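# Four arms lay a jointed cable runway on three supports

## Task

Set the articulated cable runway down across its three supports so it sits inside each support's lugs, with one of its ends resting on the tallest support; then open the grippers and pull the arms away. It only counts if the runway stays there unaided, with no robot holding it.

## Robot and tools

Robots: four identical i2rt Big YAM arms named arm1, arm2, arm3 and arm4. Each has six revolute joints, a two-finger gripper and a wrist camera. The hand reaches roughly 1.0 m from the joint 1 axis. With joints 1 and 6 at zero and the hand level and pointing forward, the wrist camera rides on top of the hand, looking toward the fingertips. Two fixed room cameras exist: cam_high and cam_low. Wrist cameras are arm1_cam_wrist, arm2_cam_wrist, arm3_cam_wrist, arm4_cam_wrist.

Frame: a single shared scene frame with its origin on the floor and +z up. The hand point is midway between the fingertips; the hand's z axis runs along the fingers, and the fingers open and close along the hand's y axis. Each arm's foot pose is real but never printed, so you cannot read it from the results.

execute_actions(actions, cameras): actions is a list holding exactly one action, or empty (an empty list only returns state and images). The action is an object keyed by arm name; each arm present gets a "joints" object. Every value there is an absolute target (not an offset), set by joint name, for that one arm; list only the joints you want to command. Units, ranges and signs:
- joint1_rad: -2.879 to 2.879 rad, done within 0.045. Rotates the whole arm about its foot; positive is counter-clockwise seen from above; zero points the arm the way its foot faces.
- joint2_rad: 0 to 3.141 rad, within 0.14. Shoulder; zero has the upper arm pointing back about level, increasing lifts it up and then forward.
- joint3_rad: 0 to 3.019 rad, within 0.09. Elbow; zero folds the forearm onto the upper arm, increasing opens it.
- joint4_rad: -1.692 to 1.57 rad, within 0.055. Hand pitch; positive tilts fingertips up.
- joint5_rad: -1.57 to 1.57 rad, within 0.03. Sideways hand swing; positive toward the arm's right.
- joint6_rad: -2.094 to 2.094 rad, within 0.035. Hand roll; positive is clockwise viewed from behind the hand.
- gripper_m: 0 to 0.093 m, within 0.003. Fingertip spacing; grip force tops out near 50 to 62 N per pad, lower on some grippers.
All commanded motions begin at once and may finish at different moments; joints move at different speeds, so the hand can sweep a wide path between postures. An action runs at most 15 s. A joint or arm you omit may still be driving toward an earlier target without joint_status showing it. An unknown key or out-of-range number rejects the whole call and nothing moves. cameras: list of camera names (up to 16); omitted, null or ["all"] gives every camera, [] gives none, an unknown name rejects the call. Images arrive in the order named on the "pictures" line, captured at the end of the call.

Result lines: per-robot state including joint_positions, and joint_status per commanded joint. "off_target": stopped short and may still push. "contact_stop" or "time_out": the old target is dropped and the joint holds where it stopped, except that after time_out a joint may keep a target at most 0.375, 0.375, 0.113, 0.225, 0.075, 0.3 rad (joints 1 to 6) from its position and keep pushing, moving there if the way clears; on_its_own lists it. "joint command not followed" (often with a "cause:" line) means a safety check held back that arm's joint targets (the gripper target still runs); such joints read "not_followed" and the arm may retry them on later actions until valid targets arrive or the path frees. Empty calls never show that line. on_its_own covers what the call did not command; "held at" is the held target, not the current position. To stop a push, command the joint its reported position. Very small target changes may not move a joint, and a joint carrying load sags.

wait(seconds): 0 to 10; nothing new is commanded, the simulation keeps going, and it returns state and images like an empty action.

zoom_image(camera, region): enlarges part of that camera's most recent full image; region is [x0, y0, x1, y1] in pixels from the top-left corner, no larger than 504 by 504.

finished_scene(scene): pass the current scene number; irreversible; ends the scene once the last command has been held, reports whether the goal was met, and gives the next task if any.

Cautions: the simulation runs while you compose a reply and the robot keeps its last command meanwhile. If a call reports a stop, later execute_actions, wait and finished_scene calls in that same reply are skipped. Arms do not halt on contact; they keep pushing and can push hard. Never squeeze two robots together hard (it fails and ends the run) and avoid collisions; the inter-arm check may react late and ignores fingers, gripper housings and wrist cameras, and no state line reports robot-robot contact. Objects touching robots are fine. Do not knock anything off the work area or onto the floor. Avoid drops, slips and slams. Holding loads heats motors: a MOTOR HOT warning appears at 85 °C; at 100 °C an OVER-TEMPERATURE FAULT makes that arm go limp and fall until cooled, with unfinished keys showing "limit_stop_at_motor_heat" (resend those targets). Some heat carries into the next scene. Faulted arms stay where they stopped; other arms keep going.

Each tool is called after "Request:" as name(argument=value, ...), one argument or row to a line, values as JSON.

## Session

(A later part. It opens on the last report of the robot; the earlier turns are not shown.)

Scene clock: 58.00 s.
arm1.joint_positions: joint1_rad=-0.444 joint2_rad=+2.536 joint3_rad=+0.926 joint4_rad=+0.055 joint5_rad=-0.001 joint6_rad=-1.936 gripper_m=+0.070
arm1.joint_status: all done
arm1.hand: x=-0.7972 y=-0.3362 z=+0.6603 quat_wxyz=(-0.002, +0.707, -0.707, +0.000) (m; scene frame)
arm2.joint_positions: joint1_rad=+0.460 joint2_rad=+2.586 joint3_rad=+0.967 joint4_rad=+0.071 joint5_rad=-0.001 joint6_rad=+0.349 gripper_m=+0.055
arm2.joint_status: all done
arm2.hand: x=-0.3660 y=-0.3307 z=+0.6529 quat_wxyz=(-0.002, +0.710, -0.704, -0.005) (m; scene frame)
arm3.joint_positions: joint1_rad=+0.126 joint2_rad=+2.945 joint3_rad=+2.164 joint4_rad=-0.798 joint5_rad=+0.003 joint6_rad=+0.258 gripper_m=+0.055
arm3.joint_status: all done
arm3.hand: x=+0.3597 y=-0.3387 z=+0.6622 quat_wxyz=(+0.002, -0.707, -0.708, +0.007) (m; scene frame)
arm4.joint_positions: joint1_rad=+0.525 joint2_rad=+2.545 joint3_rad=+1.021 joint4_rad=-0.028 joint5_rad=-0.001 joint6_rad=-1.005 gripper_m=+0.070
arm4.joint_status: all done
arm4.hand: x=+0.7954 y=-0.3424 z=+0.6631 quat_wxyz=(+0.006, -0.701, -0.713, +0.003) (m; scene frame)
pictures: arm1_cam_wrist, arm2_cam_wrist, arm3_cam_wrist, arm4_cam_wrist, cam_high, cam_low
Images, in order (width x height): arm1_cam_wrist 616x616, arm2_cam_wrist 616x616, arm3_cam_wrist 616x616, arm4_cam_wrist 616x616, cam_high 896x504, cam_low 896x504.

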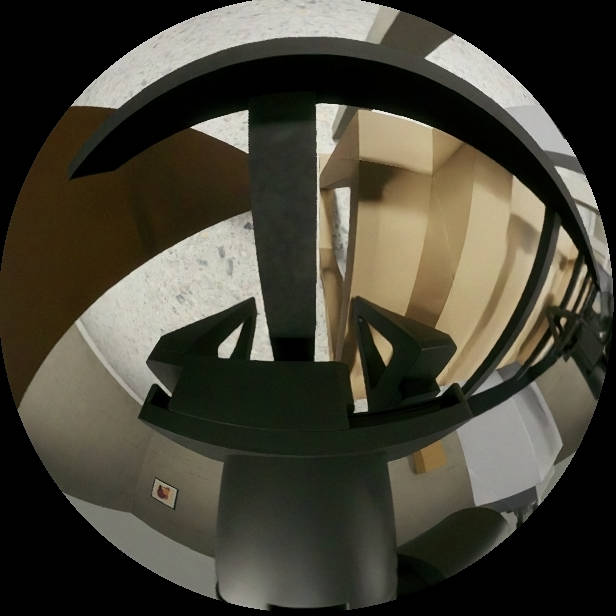

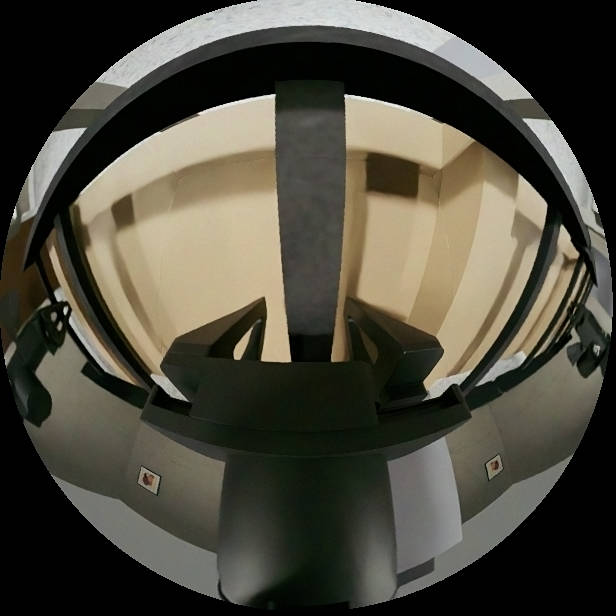

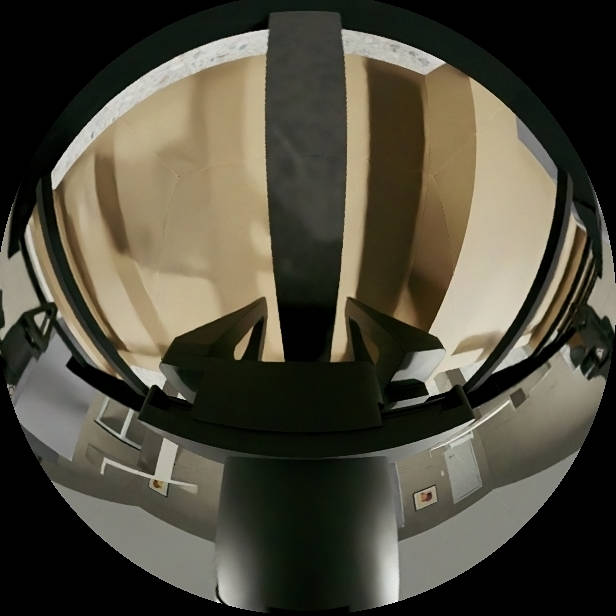

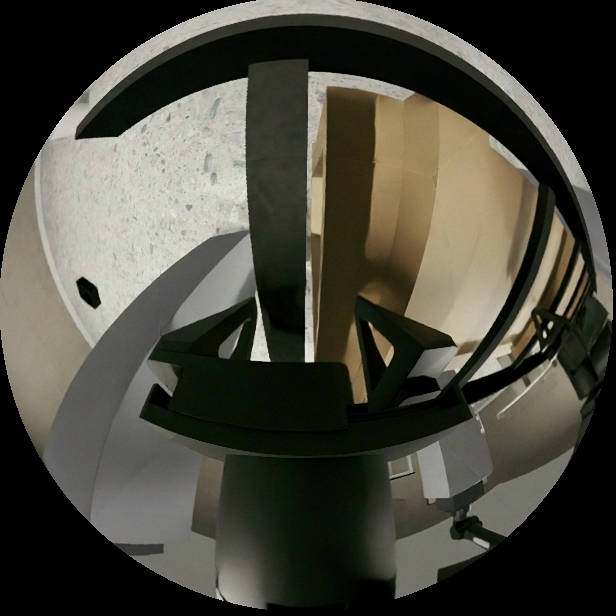

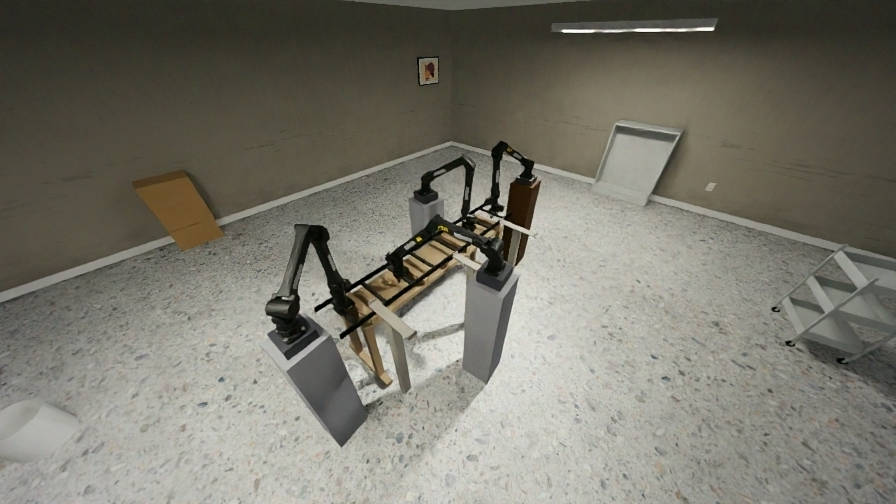

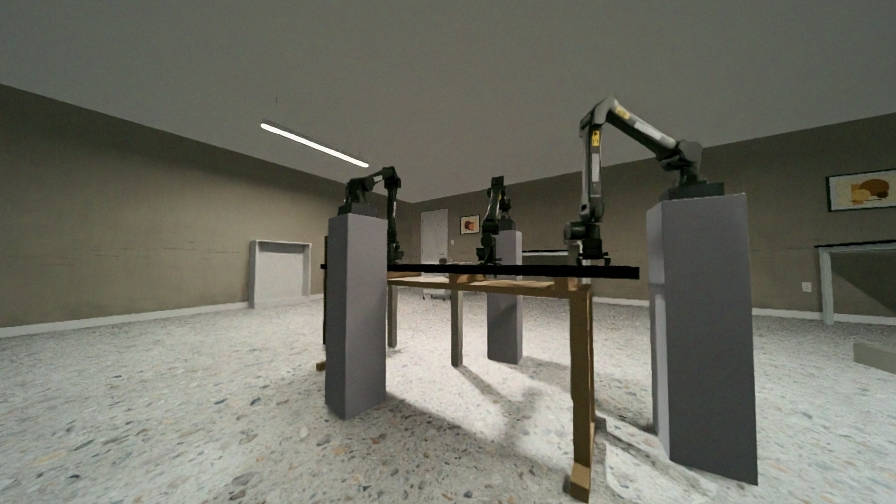

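Request:
execute_actions(
  actions=[
    {"arm1":{"joints":{"joint4_rad":0.03,"gripper_m":0}},"arm2":{"joints":{"gripper_m":0}},"arm3":{"joints":{"gripper_m":0}},"arm4":{"joints":{"joint4_rad":-0.06,"gripper_m":0}}},
  ],
)

Scene clock: 60.27 s.
arm1.joint_positions: joint1_rad=-0.444 joint2_rad=+2.538 joint3_rad=+0.921 joint4_rad=+0.038 joint5_rad=+0.004 joint6_rad=-1.944 gripper_m=+0.024
arm1.joint_status: gripper_m off_target (ended at +0.024, target +0.000); the others done
arm1.hand: x=-0.8051 y=-0.3342 z=+0.6597 quat_wxyz=(+0.005, +0.710, -0.704, -0.010) (m; scene frame)
arm2.joint_positions: joint1_rad=+0.458 joint2_rad=+2.588 joint3_rad=+0.966 joint4_rad=+0.073 joint5_rad=+0.011 joint6_rad=+0.338 gripper_m=+0.023
arm2.joint_status: gripper_m off_target (ended at +0.023, target +0.000)
arm2.hand: x=-0.3630 y=-0.3309 z=+0.6525 quat_wxyz=(-0.007, +0.713, -0.701, -0.001) (m; scene frame)
arm3.joint_positions: joint1_rad=+0.126 joint2_rad=+2.945 joint3_rad=+2.164 joint4_rad=-0.797 joint5_rad=+0.004 joint6_rad=+0.249 gripper_m=+0.023
arm3.joint_status: gripper_m off_target (ended at +0.023, target +0.000)
arm3.hand: x=+0.3589 y=-0.3390 z=+0.6622 quat_wxyz=(+0.002, -0.704, -0.710, +0.008) (m; scene frame)
arm4.joint_positions: joint1_rad=+0.526 joint2_rad=+2.549 joint3_rad=+1.011 joint4_rad=-0.050 joint5_rad=-0.022 joint6_rad=-0.998 gripper_m=+0.024
arm4.joint_status: gripper_m off_target (ended at +0.024, target +0.000); the others done
arm4.hand: x=+0.8084 y=-0.3384 z=+0.6618 quat_wxyz=(-0.008, -0.703, -0.711, -0.012) (m; scene frame)
pictures: arm1_cam_wrist, arm2_cam_wrist, arm3_cam_wrist, arm4_cam_wrist, cam_high, cam_low
Images, in order (width x height): arm1_cam_wrist 616x616, arm2_cam_wrist 616x616, arm3_cam_wrist 616x616, arm4_cam_wrist 616x616, cam_high 896x504, cam_low 896x504.

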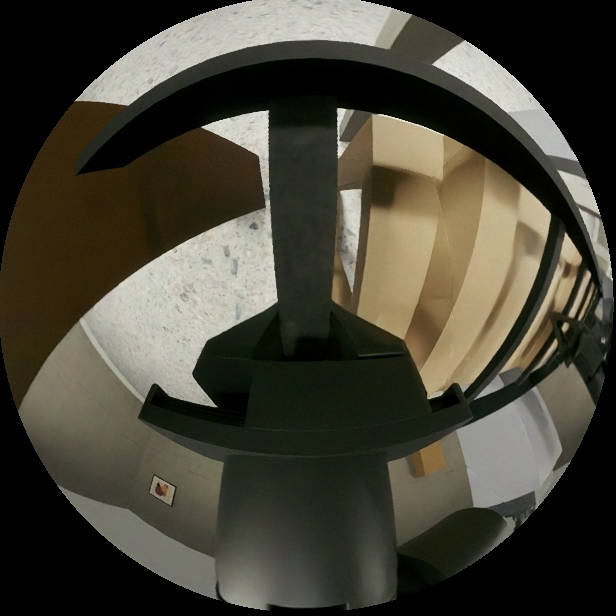

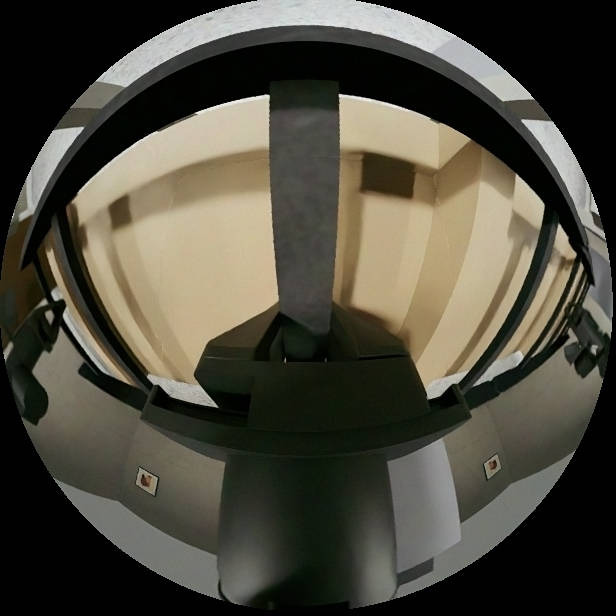

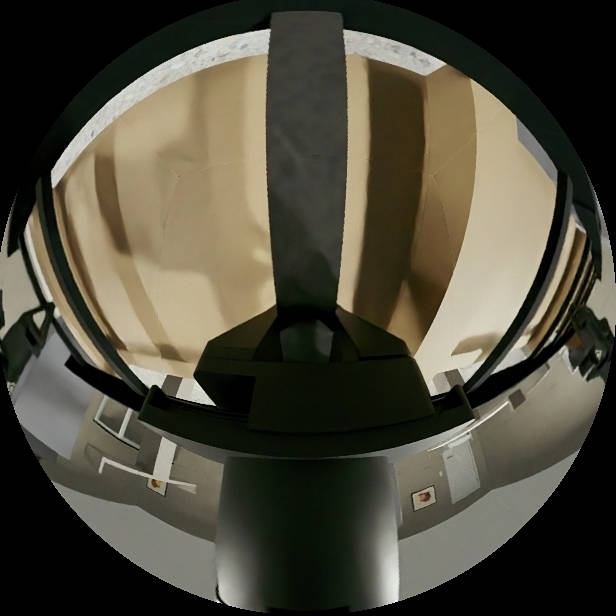

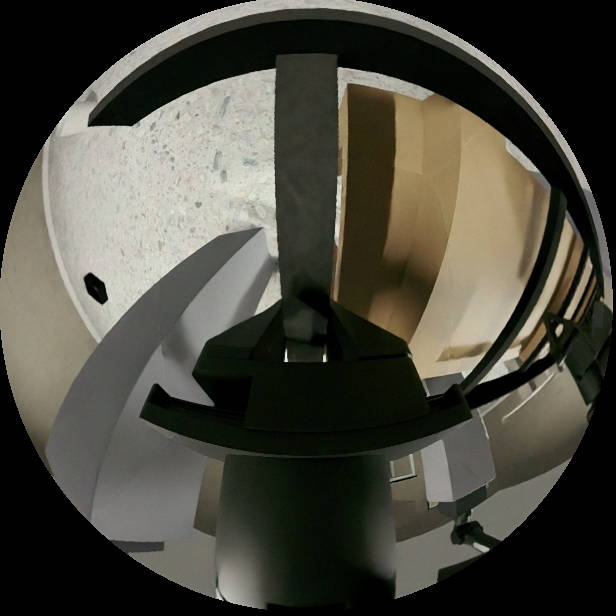

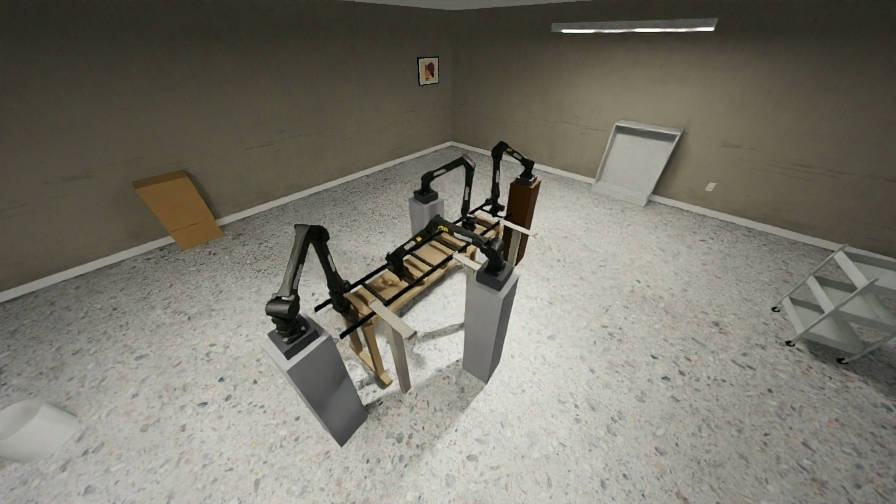

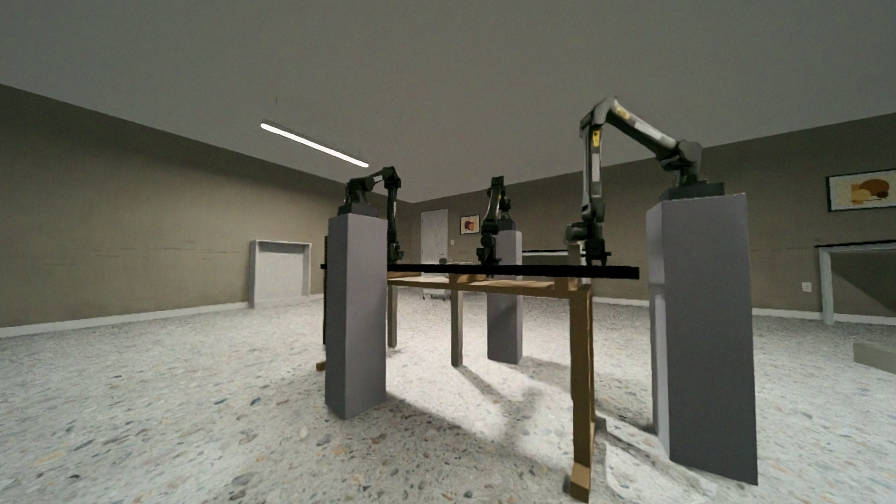

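Request:
zoom_image(
  camera="cam_low",
  region=[370, 210, 640, 310],
)

Request:
zoom_image(
  camera="cam_high",
  region=[330, 200, 560, 370],
)

Region (370, 210, 640, 310) of cam_low's 896x504 image, scaled by 1.867, with more detail than that image has; it fills the top 187 rows of this view, and the rest is white.

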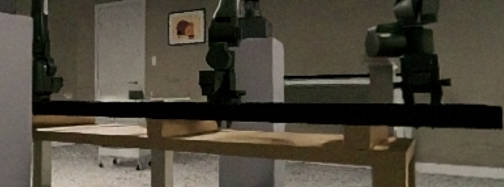

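Region (330, 200, 560, 370) of cam_high's 896x504 image, scaled by 2.191, with more detail than that image has; it fills the top 373 rows of this view, and the rest is white.

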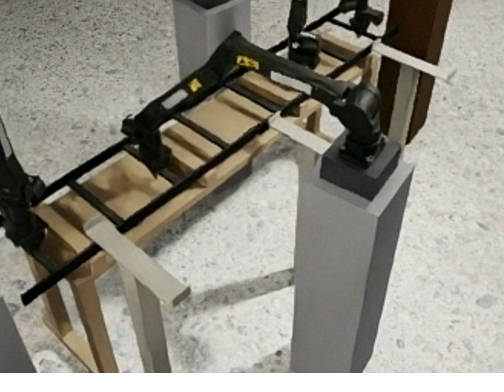

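Request:
execute_actions(
  actions=[
    {"arm1":{"joints":{"joint2_rad":2.33,"joint3_rad":0.86,"joint4_rad":-0.027}},"arm2":{"joints":{"joint2_rad":2.385,"joint3_rad":0.915,"joint4_rad":-0.03}},"arm3":{"joints":{"joint2_rad":2.75,"joint3_rad":2.15,"joint4_rad":-0.838}},"arm4":{"joints":{"joint2_rad":2.35,"joint3_rad":0.955,"joint4_rad":-0.10}}},
  ],
  cameras=["cam_low"],
)

Scene clock: 77.03 s.
arm1.joint_positions: joint1_rad=-0.444 joint2_rad=+2.385 joint3_rad=+0.846 joint4_rad=-0.046 joint5_rad=+0.009 joint6_rad=-1.947 gripper_m=+0.024
arm1.joint_status: all done
arm1.hand: x=-0.8049 y=-0.3352 z=+0.7110 quat_wxyz=(+0.008, +0.711, -0.703, -0.012) (m; scene frame)
arm2.joint_positions: joint1_rad=+0.454 joint2_rad=+2.517 joint3_rad=+0.940 joint4_rad=+0.010 joint5_rad=-0.004 joint6_rad=+0.332 gripper_m=+0.023
arm2.joint_status: all done
arm2.hand: x=-0.3648 y=-0.3292 z=+0.6766 quat_wxyz=(+0.003, +0.714, -0.700, +0.003) (m; scene frame)
arm3.joint_positions: joint1_rad=+0.119 joint2_rad=+2.893 joint3_rad=+2.123 joint4_rad=-0.814 joint5_rad=-0.020 joint6_rad=+0.241 gripper_m=+0.024
arm3.joint_status: joint2_rad time_out (moved -0.052 of -0.195); the others done
arm3.on_its_own: joint2_rad reads +2.893 and still pushes toward +2.750 since a time_out
arm3.hand: x=+0.3590 y=-0.3392 z=+0.6851 quat_wxyz=(-0.002, -0.703, -0.711, -0.004) (m; scene frame)
arm4.joint_positions: joint1_rad=+0.524 joint2_rad=+2.421 joint3_rad=+0.944 joint4_rad=-0.105 joint5_rad=-0.010 joint6_rad=-0.998 gripper_m=+0.024
arm4.joint_status: all done
arm4.hand: x=+0.8048 y=-0.3379 z=+0.7068 quat_wxyz=(-0.001, -0.704, -0.710, -0.010) (m; scene frame)
pictures: cam_low
Images, in order (width x height): cam_low 896x504.

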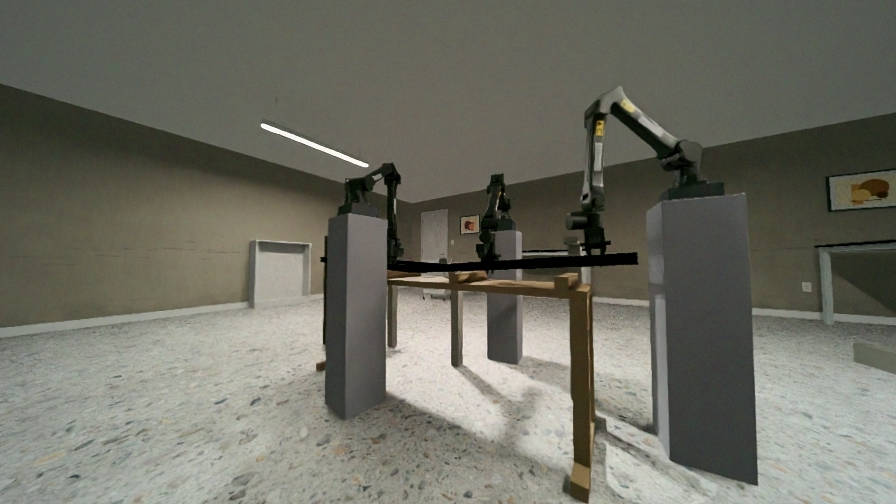

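Request:
execute_actions(
  actions=[
    {"arm1":{"joints":{"joint2_rad":2.234,"joint3_rad":0.825,"joint4_rad":-0.085}},"arm2":{"joints":{"joint2_rad":2.258,"joint3_rad":0.873,"joint4_rad":-0.087}},"arm3":{"joints":{"joint1_rad":0.108,"joint2_rad":2.62,"joint3_rad":2.07,"joint4_rad":-0.864,"joint5_rad":-0.045,"joint6_rad":0.237}},"arm4":{"joints":{"joint1_rad":0.507,"joint2_rad":2.173,"joint3_rad":0.935,"joint4_rad":-0.293,"joint5_rad":-0.025,"joint6_rad":-1.003}}},
  ],
  cameras=[],
)

Request:
execute_actions(
  actions=[
    {"arm1":{"joints":{"joint2_rad":2.138,"joint3_rad":0.79,"joint4_rad":-0.143}},"arm2":{"joints":{"joint2_rad":2.14,"joint3_rad":0.832,"joint4_rad":-0.143}},"arm3":{"joints":{"joint1_rad":0.10,"joint2_rad":2.50,"joint3_rad":1.99,"joint4_rad":-0.89,"joint5_rad":-0.09,"joint6_rad":0.223}},"arm4":{"joints":{"joint1_rad":0.498,"joint2_rad":1.997,"joint3_rad":0.915,"joint4_rad":-0.487,"joint5_rad":-0.05,"joint6_rad":-1.017}}},
  ],
  cameras=["cam_low"],
)

Scene clock: 100.43 s.
arm1.joint_positions: joint1_rad=-0.444 joint2_rad=+2.284 joint3_rad=+0.803 joint4_rad=-0.106 joint5_rad=+0.002 joint6_rad=-1.947 gripper_m=+0.024
arm1.joint_status: all done
arm1.hand: x=-0.8055 y=-0.3339 z=+0.7438 quat_wxyz=(+0.006, +0.711, -0.703, -0.014) (m; scene frame)
arm2.joint_positions: joint1_rad=+0.454 joint2_rad=+2.396 joint3_rad=+0.880 joint4_rad=-0.053 joint5_rad=+0.000 joint6_rad=+0.335 gripper_m=+0.023
arm2.joint_status: all done
arm2.hand: x=-0.3645 y=-0.3286 z=+0.7178 quat_wxyz=(+0.002, +0.713, -0.701, +0.005) (m; scene frame)
arm3.joint_positions: joint1_rad=+0.110 joint2_rad=+2.767 joint3_rad=+2.030 joint4_rad=-0.850 joint5_rad=-0.055 joint6_rad=+0.233 gripper_m=+0.024
arm3.joint_status: joint2_rad time_out (moved -0.126 of -0.273); the others done
arm3.on_its_own: joint2_rad reads +2.767 and still pushes toward +2.620 since a time_out
arm3.hand: x=+0.3597 y=-0.3403 z=+0.7429 quat_wxyz=(-0.010, -0.704, -0.710, -0.020) (m; scene frame)
arm4.joint_positions: joint1_rad=+0.520 joint2_rad=+2.226 joint3_rad=+0.904 joint4_rad=-0.300 joint5_rad=-0.033 joint6_rad=-1.002 gripper_m=+0.024
arm4.joint_status: all done
arm4.hand: x=+0.8033 y=-0.3426 z=+0.7771 quat_wxyz=(-0.017, -0.704, -0.709, -0.028) (m; scene frame)
pictures: none
No camera images: the call's "cameras" was empty. Leave "cameras" out to get every camera's image.

not run: a stop came earlier in this reply.

Request:
execute_actions(
  actions=[
    {"arm1":{"joints":{"joint2_rad":2.138,"joint3_rad":0.79,"joint4_rad":-0.143}},"arm2":{"joints":{"joint2_rad":2.14,"joint3_rad":0.832,"joint4_rad":-0.155}},"arm3":{"joints":{"joint1_rad":0.10,"joint2_rad":2.50,"joint3_rad":1.99,"joint4_rad":-0.89,"joint5_rad":-0.09,"joint6_rad":0.223}},"arm4":{"joints":{"joint1_rad":0.488,"joint2_rad":1.997,"joint3_rad":0.92,"joint4_rad":-0.487,"joint5_rad":-0.05,"joint6_rad":-1.017}}},
  ],
  cameras=["cam_low"],
)

Scene clock: 105.57 s.
arm1.joint_positions: joint1_rad=-0.444 joint2_rad=+2.181 joint3_rad=+0.764 joint4_rad=-0.165 joint5_rad=+0.002 joint6_rad=-1.948 gripper_m=+0.024
arm1.joint_status: all done
arm1.hand: x=-0.8055 y=-0.3339 z=+0.7763 quat_wxyz=(+0.004, +0.712, -0.703, -0.012) (m; scene frame)
arm2.joint_positions: joint1_rad=+0.455 joint2_rad=+2.283 joint3_rad=+0.834 joint4_rad=-0.123 joint5_rad=+0.005 joint6_rad=+0.335 gripper_m=+0.023
arm2.joint_status: joint2_rad time_out (moved -0.113 of -0.256); the others done
arm2.on_its_own: joint2_rad reads +2.283 and still pushes toward +2.140 since a time_out
arm2.hand: x=-0.3640 y=-0.3280 z=+0.7555 quat_wxyz=(+0.000, +0.713, -0.701, +0.007) (m; scene frame)
arm3.joint_positions: joint1_rad=+0.101 joint2_rad=+2.650 joint3_rad=+1.948 joint4_rad=-0.875 joint5_rad=-0.093 joint6_rad=+0.224 gripper_m=+0.024
arm3.joint_status: joint2_rad time_out (moved -0.117 of -0.267); the others done
arm3.on_its_own: joint2_rad reads +2.650 and still pushes toward +2.500 since a time_out
arm3.hand: x=+0.3602 y=-0.3387 z=+0.7963 quat_wxyz=(-0.024, -0.703, -0.710, -0.034) (m; scene frame)
arm4.joint_positions: joint1_rad=+0.504 joint2_rad=+2.042 joint3_rad=+0.885 joint4_rad=-0.495 joint5_rad=-0.057 joint6_rad=-1.019 gripper_m=+0.024
arm4.joint_status: all done
arm4.hand: x=+0.8018 y=-0.3422 z=+0.8462 quat_wxyz=(-0.032, -0.704, -0.709, -0.039) (m; scene frame)
pictures: cam_low
Images, in order (width x height): cam_low 896x504.

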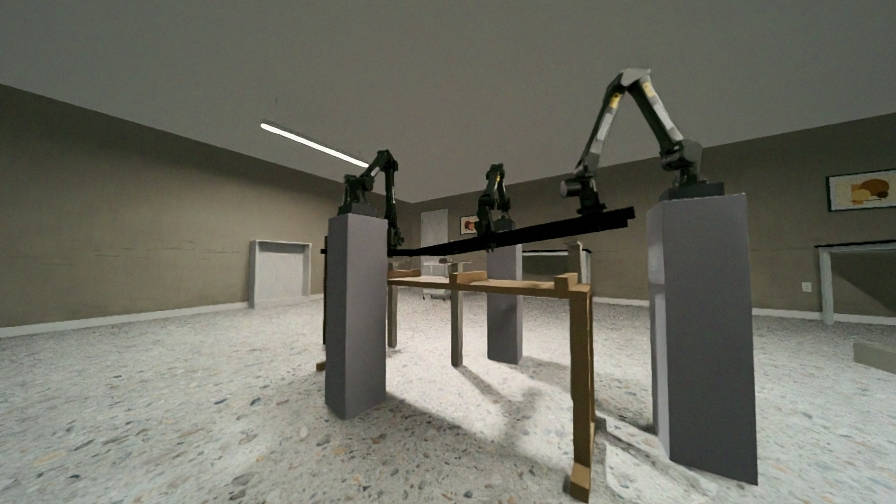

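Request:
execute_actions(
  actions=[
    {"arm1":{"joints":{"joint2_rad":2.05,"joint3_rad":0.765,"joint4_rad":-0.195}},"arm2":{"joints":{"joint2_rad":2.005,"joint3_rad":0.785,"joint4_rad":-0.235}},"arm3":{"joints":{"joint1_rad":0.093,"joint2_rad":2.375,"joint3_rad":1.917,"joint4_rad":-0.925,"joint5_rad":-0.125,"joint6_rad":0.21}},"arm4":{"joints":{"joint1_rad":0.48,"joint2_rad":1.84,"joint3_rad":0.917,"joint4_rad":-0.672,"joint5_rad":-0.068,"joint6_rad":-1.03}}},
  ],
  cameras=["cam_low","cam_high"],
)

Scene clock: 111.70 s.
arm1.joint_positions: joint1_rad=-0.446 joint2_rad=+2.084 joint3_rad=+0.737 joint4_rad=-0.217 joint5_rad=+0.004 joint6_rad=-1.953 gripper_m=+0.024
arm1.joint_status: all done
arm1.hand: x=-0.8030 y=-0.3361 z=+0.8064 quat_wxyz=(+0.002, +0.713, -0.702, -0.003) (m; scene frame)
arm2.joint_positions: joint1_rad=+0.455 joint2_rad=+2.151 joint3_rad=+0.787 joint4_rad=-0.206 joint5_rad=+0.018 joint6_rad=+0.332 gripper_m=+0.023
arm2.joint_status: joint2_rad time_out (moved -0.132 of -0.278); the others done
arm2.on_its_own: joint2_rad reads +2.151 and still pushes toward +2.005 since a time_out
arm2.hand: x=-0.3614 y=-0.3287 z=+0.7982 quat_wxyz=(-0.006, +0.714, -0.700, +0.009) (m; scene frame)
arm3.joint_positions: joint1_rad=+0.098 joint2_rad=+2.529 joint3_rad=+1.875 joint4_rad=-0.910 joint5_rad=-0.119 joint6_rad=+0.217 gripper_m=+0.024
arm3.joint_status: joint2_rad time_out (moved -0.121 of -0.275); the others done
arm3.on_its_own: joint2_rad reads +2.529 and still pushes toward +2.375 since a time_out
arm3.hand: x=+0.3626 y=-0.3358 z=+0.8547 quat_wxyz=(-0.037, -0.701, -0.711, -0.041) (m; scene frame)
arm4.joint_positions: joint1_rad=+0.492 joint2_rad=+1.871 joint3_rad=+0.882 joint4_rad=-0.681 joint5_rad=-0.068 joint6_rad=-1.035 gripper_m=+0.024
arm4.joint_status: all done
arm4.hand: x=+0.8033 y=-0.3389 z=+0.9125 quat_wxyz=(-0.040, -0.703, -0.709, -0.046) (m; scene frame)
pictures: cam_high, cam_low
Images, in order (width x height): cam_high 896x504, cam_low 896x504.

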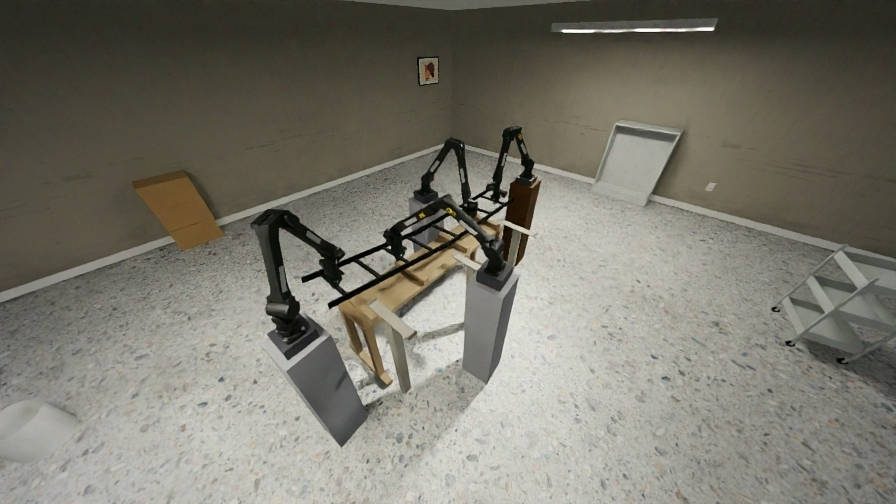

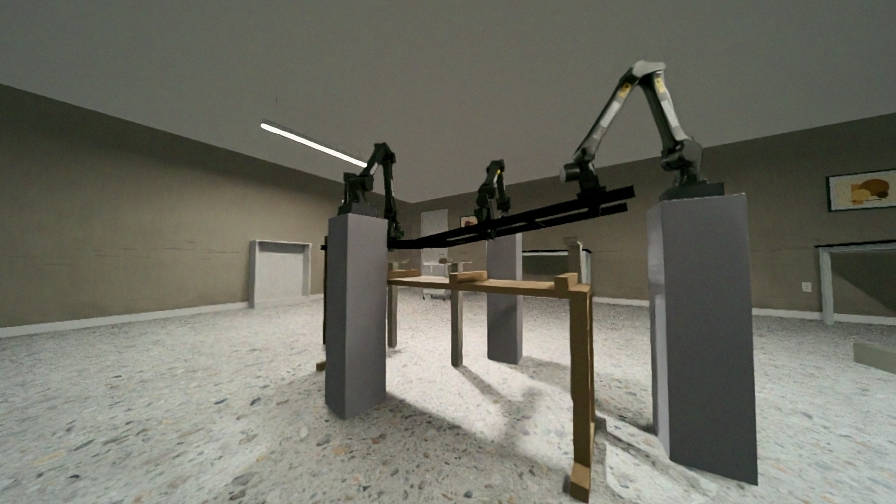

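Request:
execute_actions(
  actions=[
    {"arm1":{"joints":{"joint1_rad":-0.265,"joint2_rad":2.03,"joint3_rad":0.715,"joint4_rad":-0.165,"joint6_rad":-1.775}},"arm2":{"joints":{"joint1_rad":0.40,"joint2_rad":2.055,"joint3_rad":0.965,"joint4_rad":-0.35,"joint6_rad":0.29}},"arm3":{"joints":{"joint1_rad":0.125,"joint2_rad":2.26,"joint3_rad":1.665,"joint4_rad":-0.785,"joint5_rad":-0.128,"joint6_rad":0.24}},"arm4":{"joints":{"joint1_rad":0.34,"joint2_rad":1.80,"joint3_rad":0.845,"joint4_rad":-0.65,"joint5_rad":-0.054,"joint6_rad":-1.175}}},
  ],
  cameras=["cam_low"],
)

Request:
execute_actions(
  actions=[
    {"arm1":{"joints":{"joint1_rad":-0.09,"joint2_rad":2.032,"joint3_rad":0.70,"joint4_rad":-0.16,"joint6_rad":-1.60}},"arm2":{"joints":{"joint1_rad":0.352,"joint2_rad":2.115,"joint3_rad":1.145,"joint4_rad":-0.465,"joint6_rad":0.24}},"arm3":{"joints":{"joint1_rad":0.15,"joint2_rad":2.165,"joint3_rad":1.435,"joint4_rad":-0.66,"joint5_rad":-0.13,"joint6_rad":0.27}},"arm4":{"joints":{"joint1_rad":0.202,"joint2_rad":1.775,"joint3_rad":0.795,"joint4_rad":-0.64,"joint5_rad":-0.04,"joint6_rad":-1.32}}},
  ],
  cameras=["cam_low","cam_high"],
)

Scene clock: 134.57 s.
arm1.joint_positions: joint1_rad=-0.272 joint2_rad=+2.065 joint3_rad=+0.688 joint4_rad=-0.193 joint5_rad=-0.003 joint6_rad=-1.782 gripper_m=+0.024
arm1.joint_status: all done
arm1.hand: x=-0.8033 y=-0.2724 z=+0.8092 quat_wxyz=(+0.000, +0.714, -0.700, -0.007) (m; scene frame)
arm2.joint_positions: joint1_rad=+0.403 joint2_rad=+2.184 joint3_rad=+0.946 joint4_rad=-0.313 joint5_rad=+0.016 joint6_rad=+0.278 gripper_m=+0.023
arm2.joint_status: all done
arm2.hand: x=-0.3618 y=-0.2653 z=+0.8014 quat_wxyz=(-0.010, +0.715, -0.699, +0.001) (m; scene frame)
arm3.joint_positions: joint1_rad=+0.120 joint2_rad=+2.417 joint3_rad=+1.623 joint4_rad=-0.785 joint5_rad=-0.123 joint6_rad=+0.239 gripper_m=+0.024
arm3.joint_status: joint2_rad time_out (moved -0.111 of -0.269); the others done
arm3.on_its_own: joint2_rad reads +2.417 and still pushes toward +2.260 since a time_out
arm3.hand: x=+0.3629 y=-0.2738 z=+0.8514 quat_wxyz=(-0.030, -0.701, -0.711, -0.047) (m; scene frame)
arm4.joint_positions: joint1_rad=+0.353 joint2_rad=+1.842 joint3_rad=+0.808 joint4_rad=-0.661 joint5_rad=-0.049 joint6_rad=-1.170 gripper_m=+0.024
arm4.joint_status: all done
arm4.hand: x=+0.8044 y=-0.2769 z=+0.9097 quat_wxyz=(-0.041, -0.703, -0.708, -0.055) (m; scene frame)
pictures: cam_low
Images, in order (width x height): cam_low 896x504.

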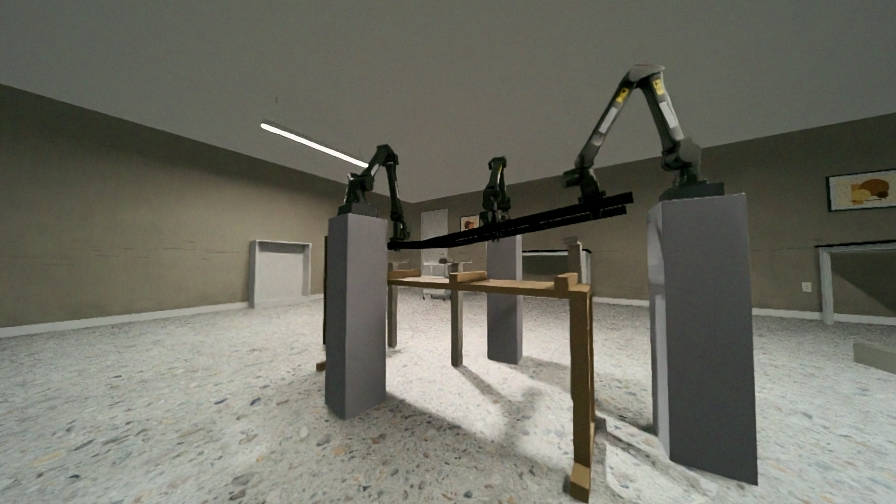

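not run: a stop came earlier in this reply.

Request:
execute_actions(
  actions=[
    {"arm1":{"joints":{"joint1_rad":-0.09,"joint2_rad":2.032,"joint3_rad":0.70,"joint4_rad":-0.16,"joint6_rad":-1.60}},"arm2":{"joints":{"joint1_rad":0.352,"joint2_rad":2.115,"joint3_rad":1.145,"joint4_rad":-0.465,"joint6_rad":0.24}},"arm3":{"joints":{"joint1_rad":0.15,"joint2_rad":2.145,"joint3_rad":1.44,"joint4_rad":-0.66,"joint5_rad":-0.13,"joint6_rad":0.27}},"arm4":{"joints":{"joint1_rad":0.202,"joint2_rad":1.77,"joint3_rad":0.795,"joint4_rad":-0.64,"joint5_rad":-0.04,"joint6_rad":-1.32}}},
  ],
  cameras=["cam_low"],
)

Scene clock: 139.00 s.
arm1.joint_positions: joint1_rad=-0.093 joint2_rad=+2.065 joint3_rad=+0.676 joint4_rad=-0.184 joint5_rad=-0.006 joint6_rad=-1.602 gripper_m=+0.024
arm1.joint_status: all done
arm1.hand: x=-0.8023 y=-0.2122 z=+0.8088 quat_wxyz=(+0.000, +0.714, -0.700, -0.009) (m; scene frame)
arm2.joint_positions: joint1_rad=+0.363 joint2_rad=+2.241 joint3_rad=+1.116 joint4_rad=-0.424 joint5_rad=+0.011 joint6_rad=+0.236 gripper_m=+0.023
arm2.joint_status: all done
arm2.hand: x=-0.3603 y=-0.2076 z=+0.8011 quat_wxyz=(-0.008, +0.716, -0.698, -0.001) (m; scene frame)
arm3.joint_positions: joint1_rad=+0.147 joint2_rad=+2.321 joint3_rad=+1.401 joint4_rad=-0.650 joint5_rad=-0.126 joint6_rad=+0.267 gripper_m=+0.024
arm3.joint_status: joint2_rad time_out (moved -0.097 of -0.272); the others done
arm3.on_its_own: joint2_rad reads +2.321 and still pushes toward +2.145 since a time_out
arm3.hand: x=+0.3640 y=-0.2159 z=+0.8501 quat_wxyz=(-0.033, -0.701, -0.711, -0.047) (m; scene frame)
arm4.joint_positions: joint1_rad=+0.203 joint2_rad=+1.806 joint3_rad=+0.754 joint4_rad=-0.655 joint5_rad=-0.030 joint6_rad=-1.318 gripper_m=+0.024
arm4.joint_status: all done
arm4.hand: x=+0.8054 y=-0.2188 z=+0.9132 quat_wxyz=(-0.042, -0.703, -0.707, -0.057) (m; scene frame)
pictures: cam_low
Images, in order (width x height): cam_low 896x504.

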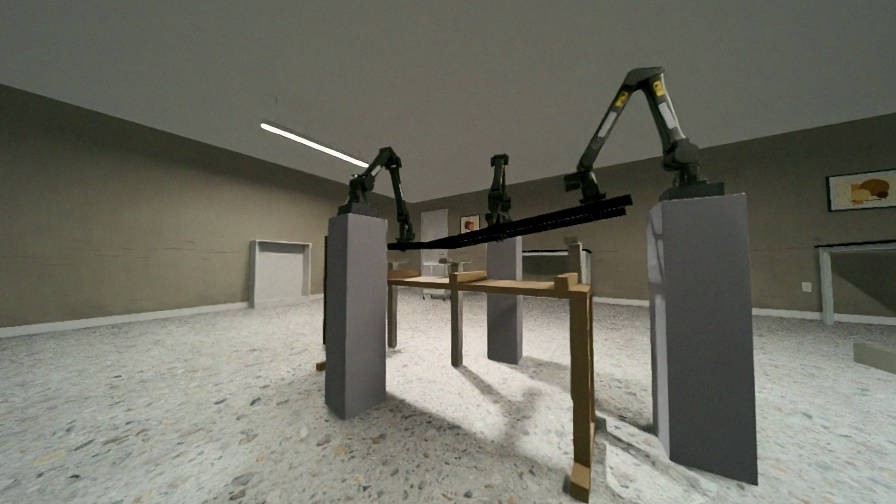

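Request:
execute_actions(
  actions=[
    {"arm1":{"joints":{"joint1_rad":0.255,"joint2_rad":2.045,"joint3_rad":0.75,"joint4_rad":-0.195,"joint6_rad":-1.255}},"arm2":{"joints":{"joint1_rad":0.30,"joint2_rad":2.28,"joint3_rad":1.565,"joint4_rad":-0.72,"joint6_rad":0.18}},"arm3":{"joints":{"joint1_rad":0.212,"joint2_rad":1.975,"joint3_rad":1.06,"joint4_rad":-0.435,"joint5_rad":-0.128,"joint6_rad":0.335}},"arm4":{"joints":{"joint1_rad":-0.125,"joint2_rad":1.755,"joint3_rad":0.77,"joint4_rad":-0.63,"joint5_rad":0.0,"joint6_rad":-1.645}}},
  ],
  cameras=["cam_low","cam_high"],
)

Scene clock: 145.60 s.
arm1.joint_positions: joint1_rad=+0.258 joint2_rad=+2.074 joint3_rad=+0.709 joint4_rad=-0.195 joint5_rad=-0.005 joint6_rad=-1.253 gripper_m=+0.024
arm1.joint_status: all done
arm1.hand: x=-0.8074 y=-0.0941 z=+0.8091 quat_wxyz=(-0.004, +0.714, -0.700, -0.007) (m; scene frame)
arm2.joint_positions: joint1_rad=+0.319 joint2_rad=+2.385 joint3_rad=+1.505 joint4_rad=-0.676 joint5_rad=+0.010 joint6_rad=+0.190 gripper_m=+0.023
arm2.joint_status: all done
arm2.hand: x=-0.3638 y=-0.0949 z=+0.8059 quat_wxyz=(-0.006, +0.717, -0.697, +0.002) (m; scene frame)
arm3.joint_positions: joint1_rad=+0.210 joint2_rad=+2.160 joint3_rad=+1.023 joint4_rad=-0.424 joint5_rad=-0.123 joint6_rad=+0.330 gripper_m=+0.024
arm3.joint_status: joint2_rad time_out (moved -0.161 of -0.346); the others done
arm3.on_its_own: joint2_rad reads +2.160 and still pushes toward +1.975 since a time_out
arm3.hand: x=+0.3600 y=-0.1012 z=+0.8523 quat_wxyz=(-0.033, -0.701, -0.711, -0.045) (m; scene frame)
arm4.joint_positions: joint1_rad=-0.134 joint2_rad=+1.780 joint3_rad=+0.726 joint4_rad=-0.651 joint5_rad=+0.015 joint6_rad=-1.651 gripper_m=+0.024
arm4.joint_status: all done
arm4.hand: x=+0.8034 y=-0.1010 z=+0.9185 quat_wxyz=(-0.041, -0.704, -0.707, -0.055) (m; scene frame)
pictures: cam_high, cam_low
Images, in order (width x height): cam_high 896x504, cam_low 896x504.

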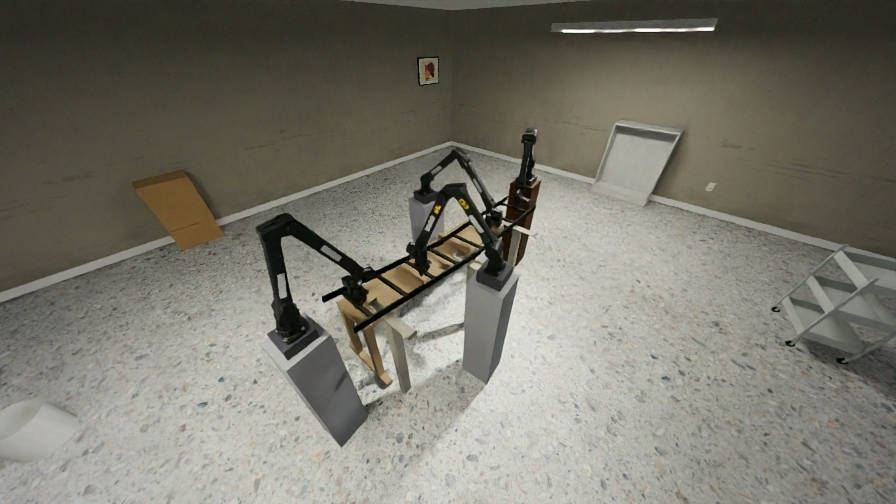

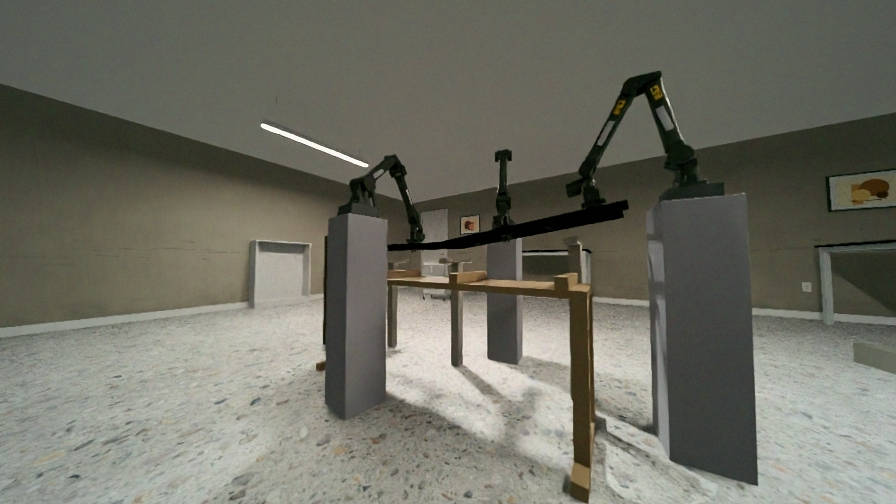

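Request:
execute_actions(
  actions=[
    {"arm1":{"joints":{"joint1_rad":0.535,"joint2_rad":2.09,"joint3_rad":0.915,"joint4_rad":-0.32,"joint6_rad":-0.97}},"arm2":{"joints":{"joint1_rad":0.262,"joint2_rad":2.53,"joint3_rad":2.14,"joint4_rad":-1.02,"joint6_rad":0.15}},"arm3":{"joints":{"joint1_rad":0.32,"joint2_rad":1.86,"joint3_rad":0.735,"joint4_rad":-0.215,"joint5_rad":-0.12,"joint6_rad":0.445}},"arm4":{"joints":{"joint1_rad":-0.425,"joint2_rad":1.805,"joint3_rad":0.845,"joint4_rad":-0.65,"joint5_rad":0.04,"joint6_rad":-1.95}}},
  ],
)

Scene clock: 151.60 s.
arm1.joint_positions: joint1_rad=+0.546 joint2_rad=+2.136 joint3_rad=+0.870 joint4_rad=-0.309 joint5_rad=-0.006 joint6_rad=-0.966 gripper_m=+0.024
arm1.joint_status: all done
arm1.hand: x=-0.8121 y=+0.0235 z=+0.8043 quat_wxyz=(+0.003, +0.714, -0.700, -0.010) (m; scene frame)
arm2.joint_positions: joint1_rad=+0.285 joint2_rad=+2.615 joint3_rad=+2.032 joint4_rad=-0.991 joint5_rad=+0.008 joint6_rad=+0.157 gripper_m=+0.023
arm2.joint_status: joint3_rad time_out (moved +0.527 of +0.635); the others done
arm2.on_its_own: joint3_rad reads +2.032 and still pushes toward +2.140 since a time_out
arm2.hand: x=-0.3646 y=+0.0179 z=+0.8098 quat_wxyz=(+0.000, +0.716, -0.698, +0.009) (m; scene frame)
arm3.joint_positions: joint1_rad=+0.319 joint2_rad=+2.036 joint3_rad=+0.705 joint4_rad=-0.218 joint5_rad=-0.113 joint6_rad=+0.442 gripper_m=+0.024
arm3.joint_status: joint2_rad time_out (moved -0.124 of -0.300); the others done
arm3.on_its_own: joint2_rad reads +2.036 and still pushes toward +1.860 since a time_out
arm3.hand: x=+0.3582 y=+0.0121 z=+0.8569 quat_wxyz=(-0.032, -0.702, -0.711, -0.042) (m; scene frame)
arm4.joint_positions: joint1_rad=-0.441 joint2_rad=+1.798 joint3_rad=+0.794 joint4_rad=-0.679 joint5_rad=+0.065 joint6_rad=-1.955 gripper_m=+0.024
arm4.joint_status: all done
arm4.hand: x=+0.8041 y=+0.0130 z=+0.9269 quat_wxyz=(-0.034, -0.704, -0.707, -0.058) (m; scene frame)
pictures: arm1_cam_wrist, arm2_cam_wrist, arm3_cam_wrist, arm4_cam_wrist, cam_high, cam_low
Images, in order (width x height): arm1_cam_wrist 616x616, arm2_cam_wrist 616x616, arm3_cam_wrist 616x616, arm4_cam_wrist 616x616, cam_high 896x504, cam_low 896x504.

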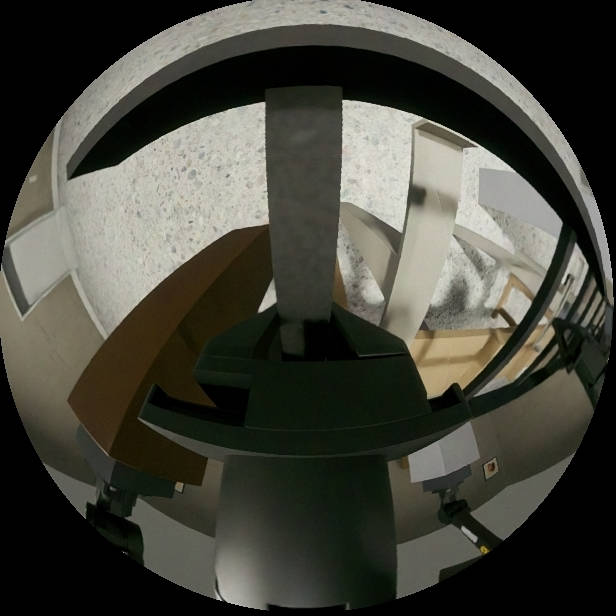

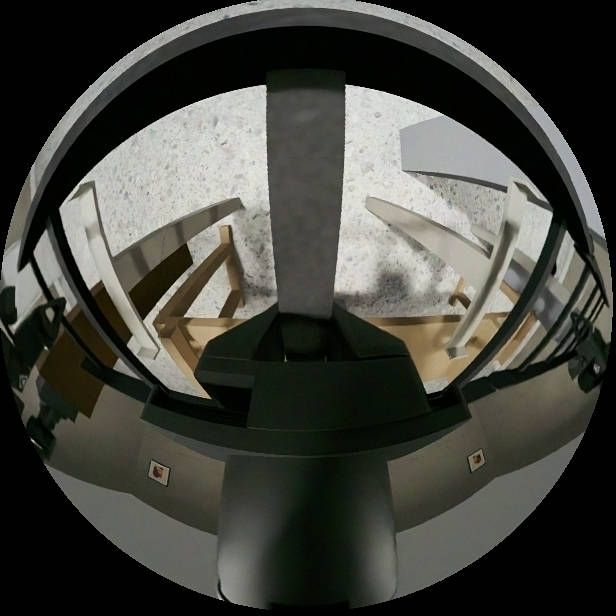

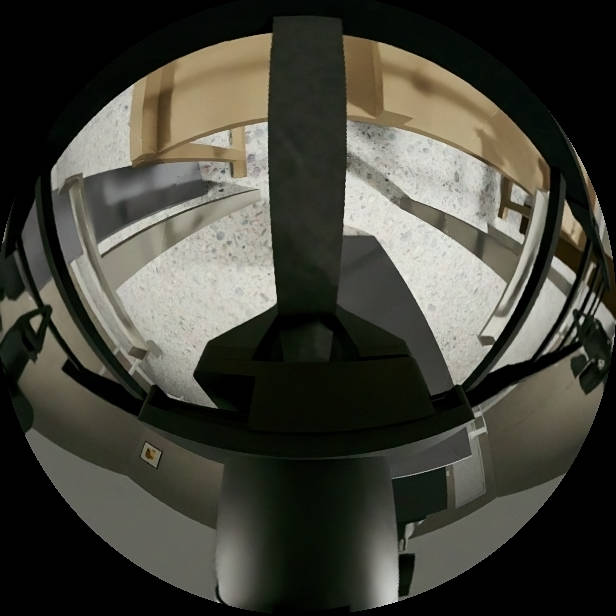

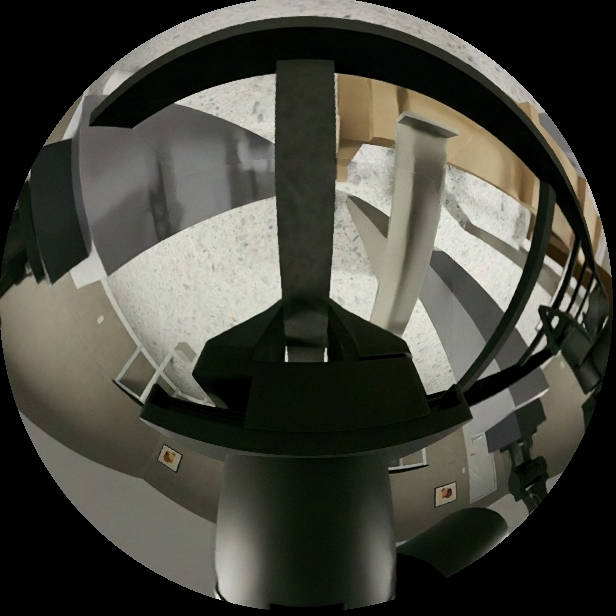

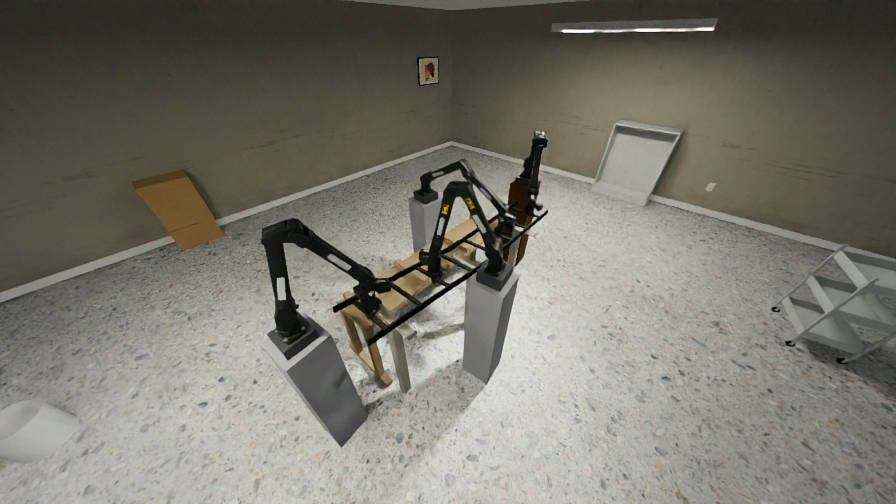

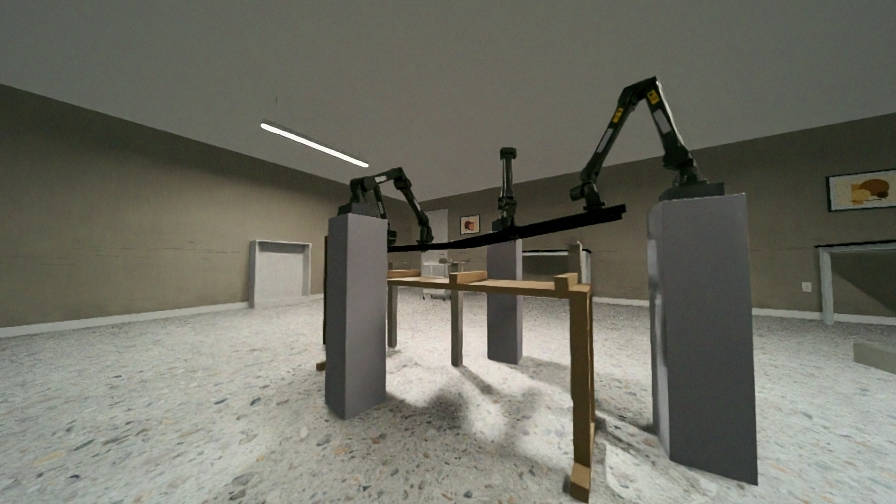

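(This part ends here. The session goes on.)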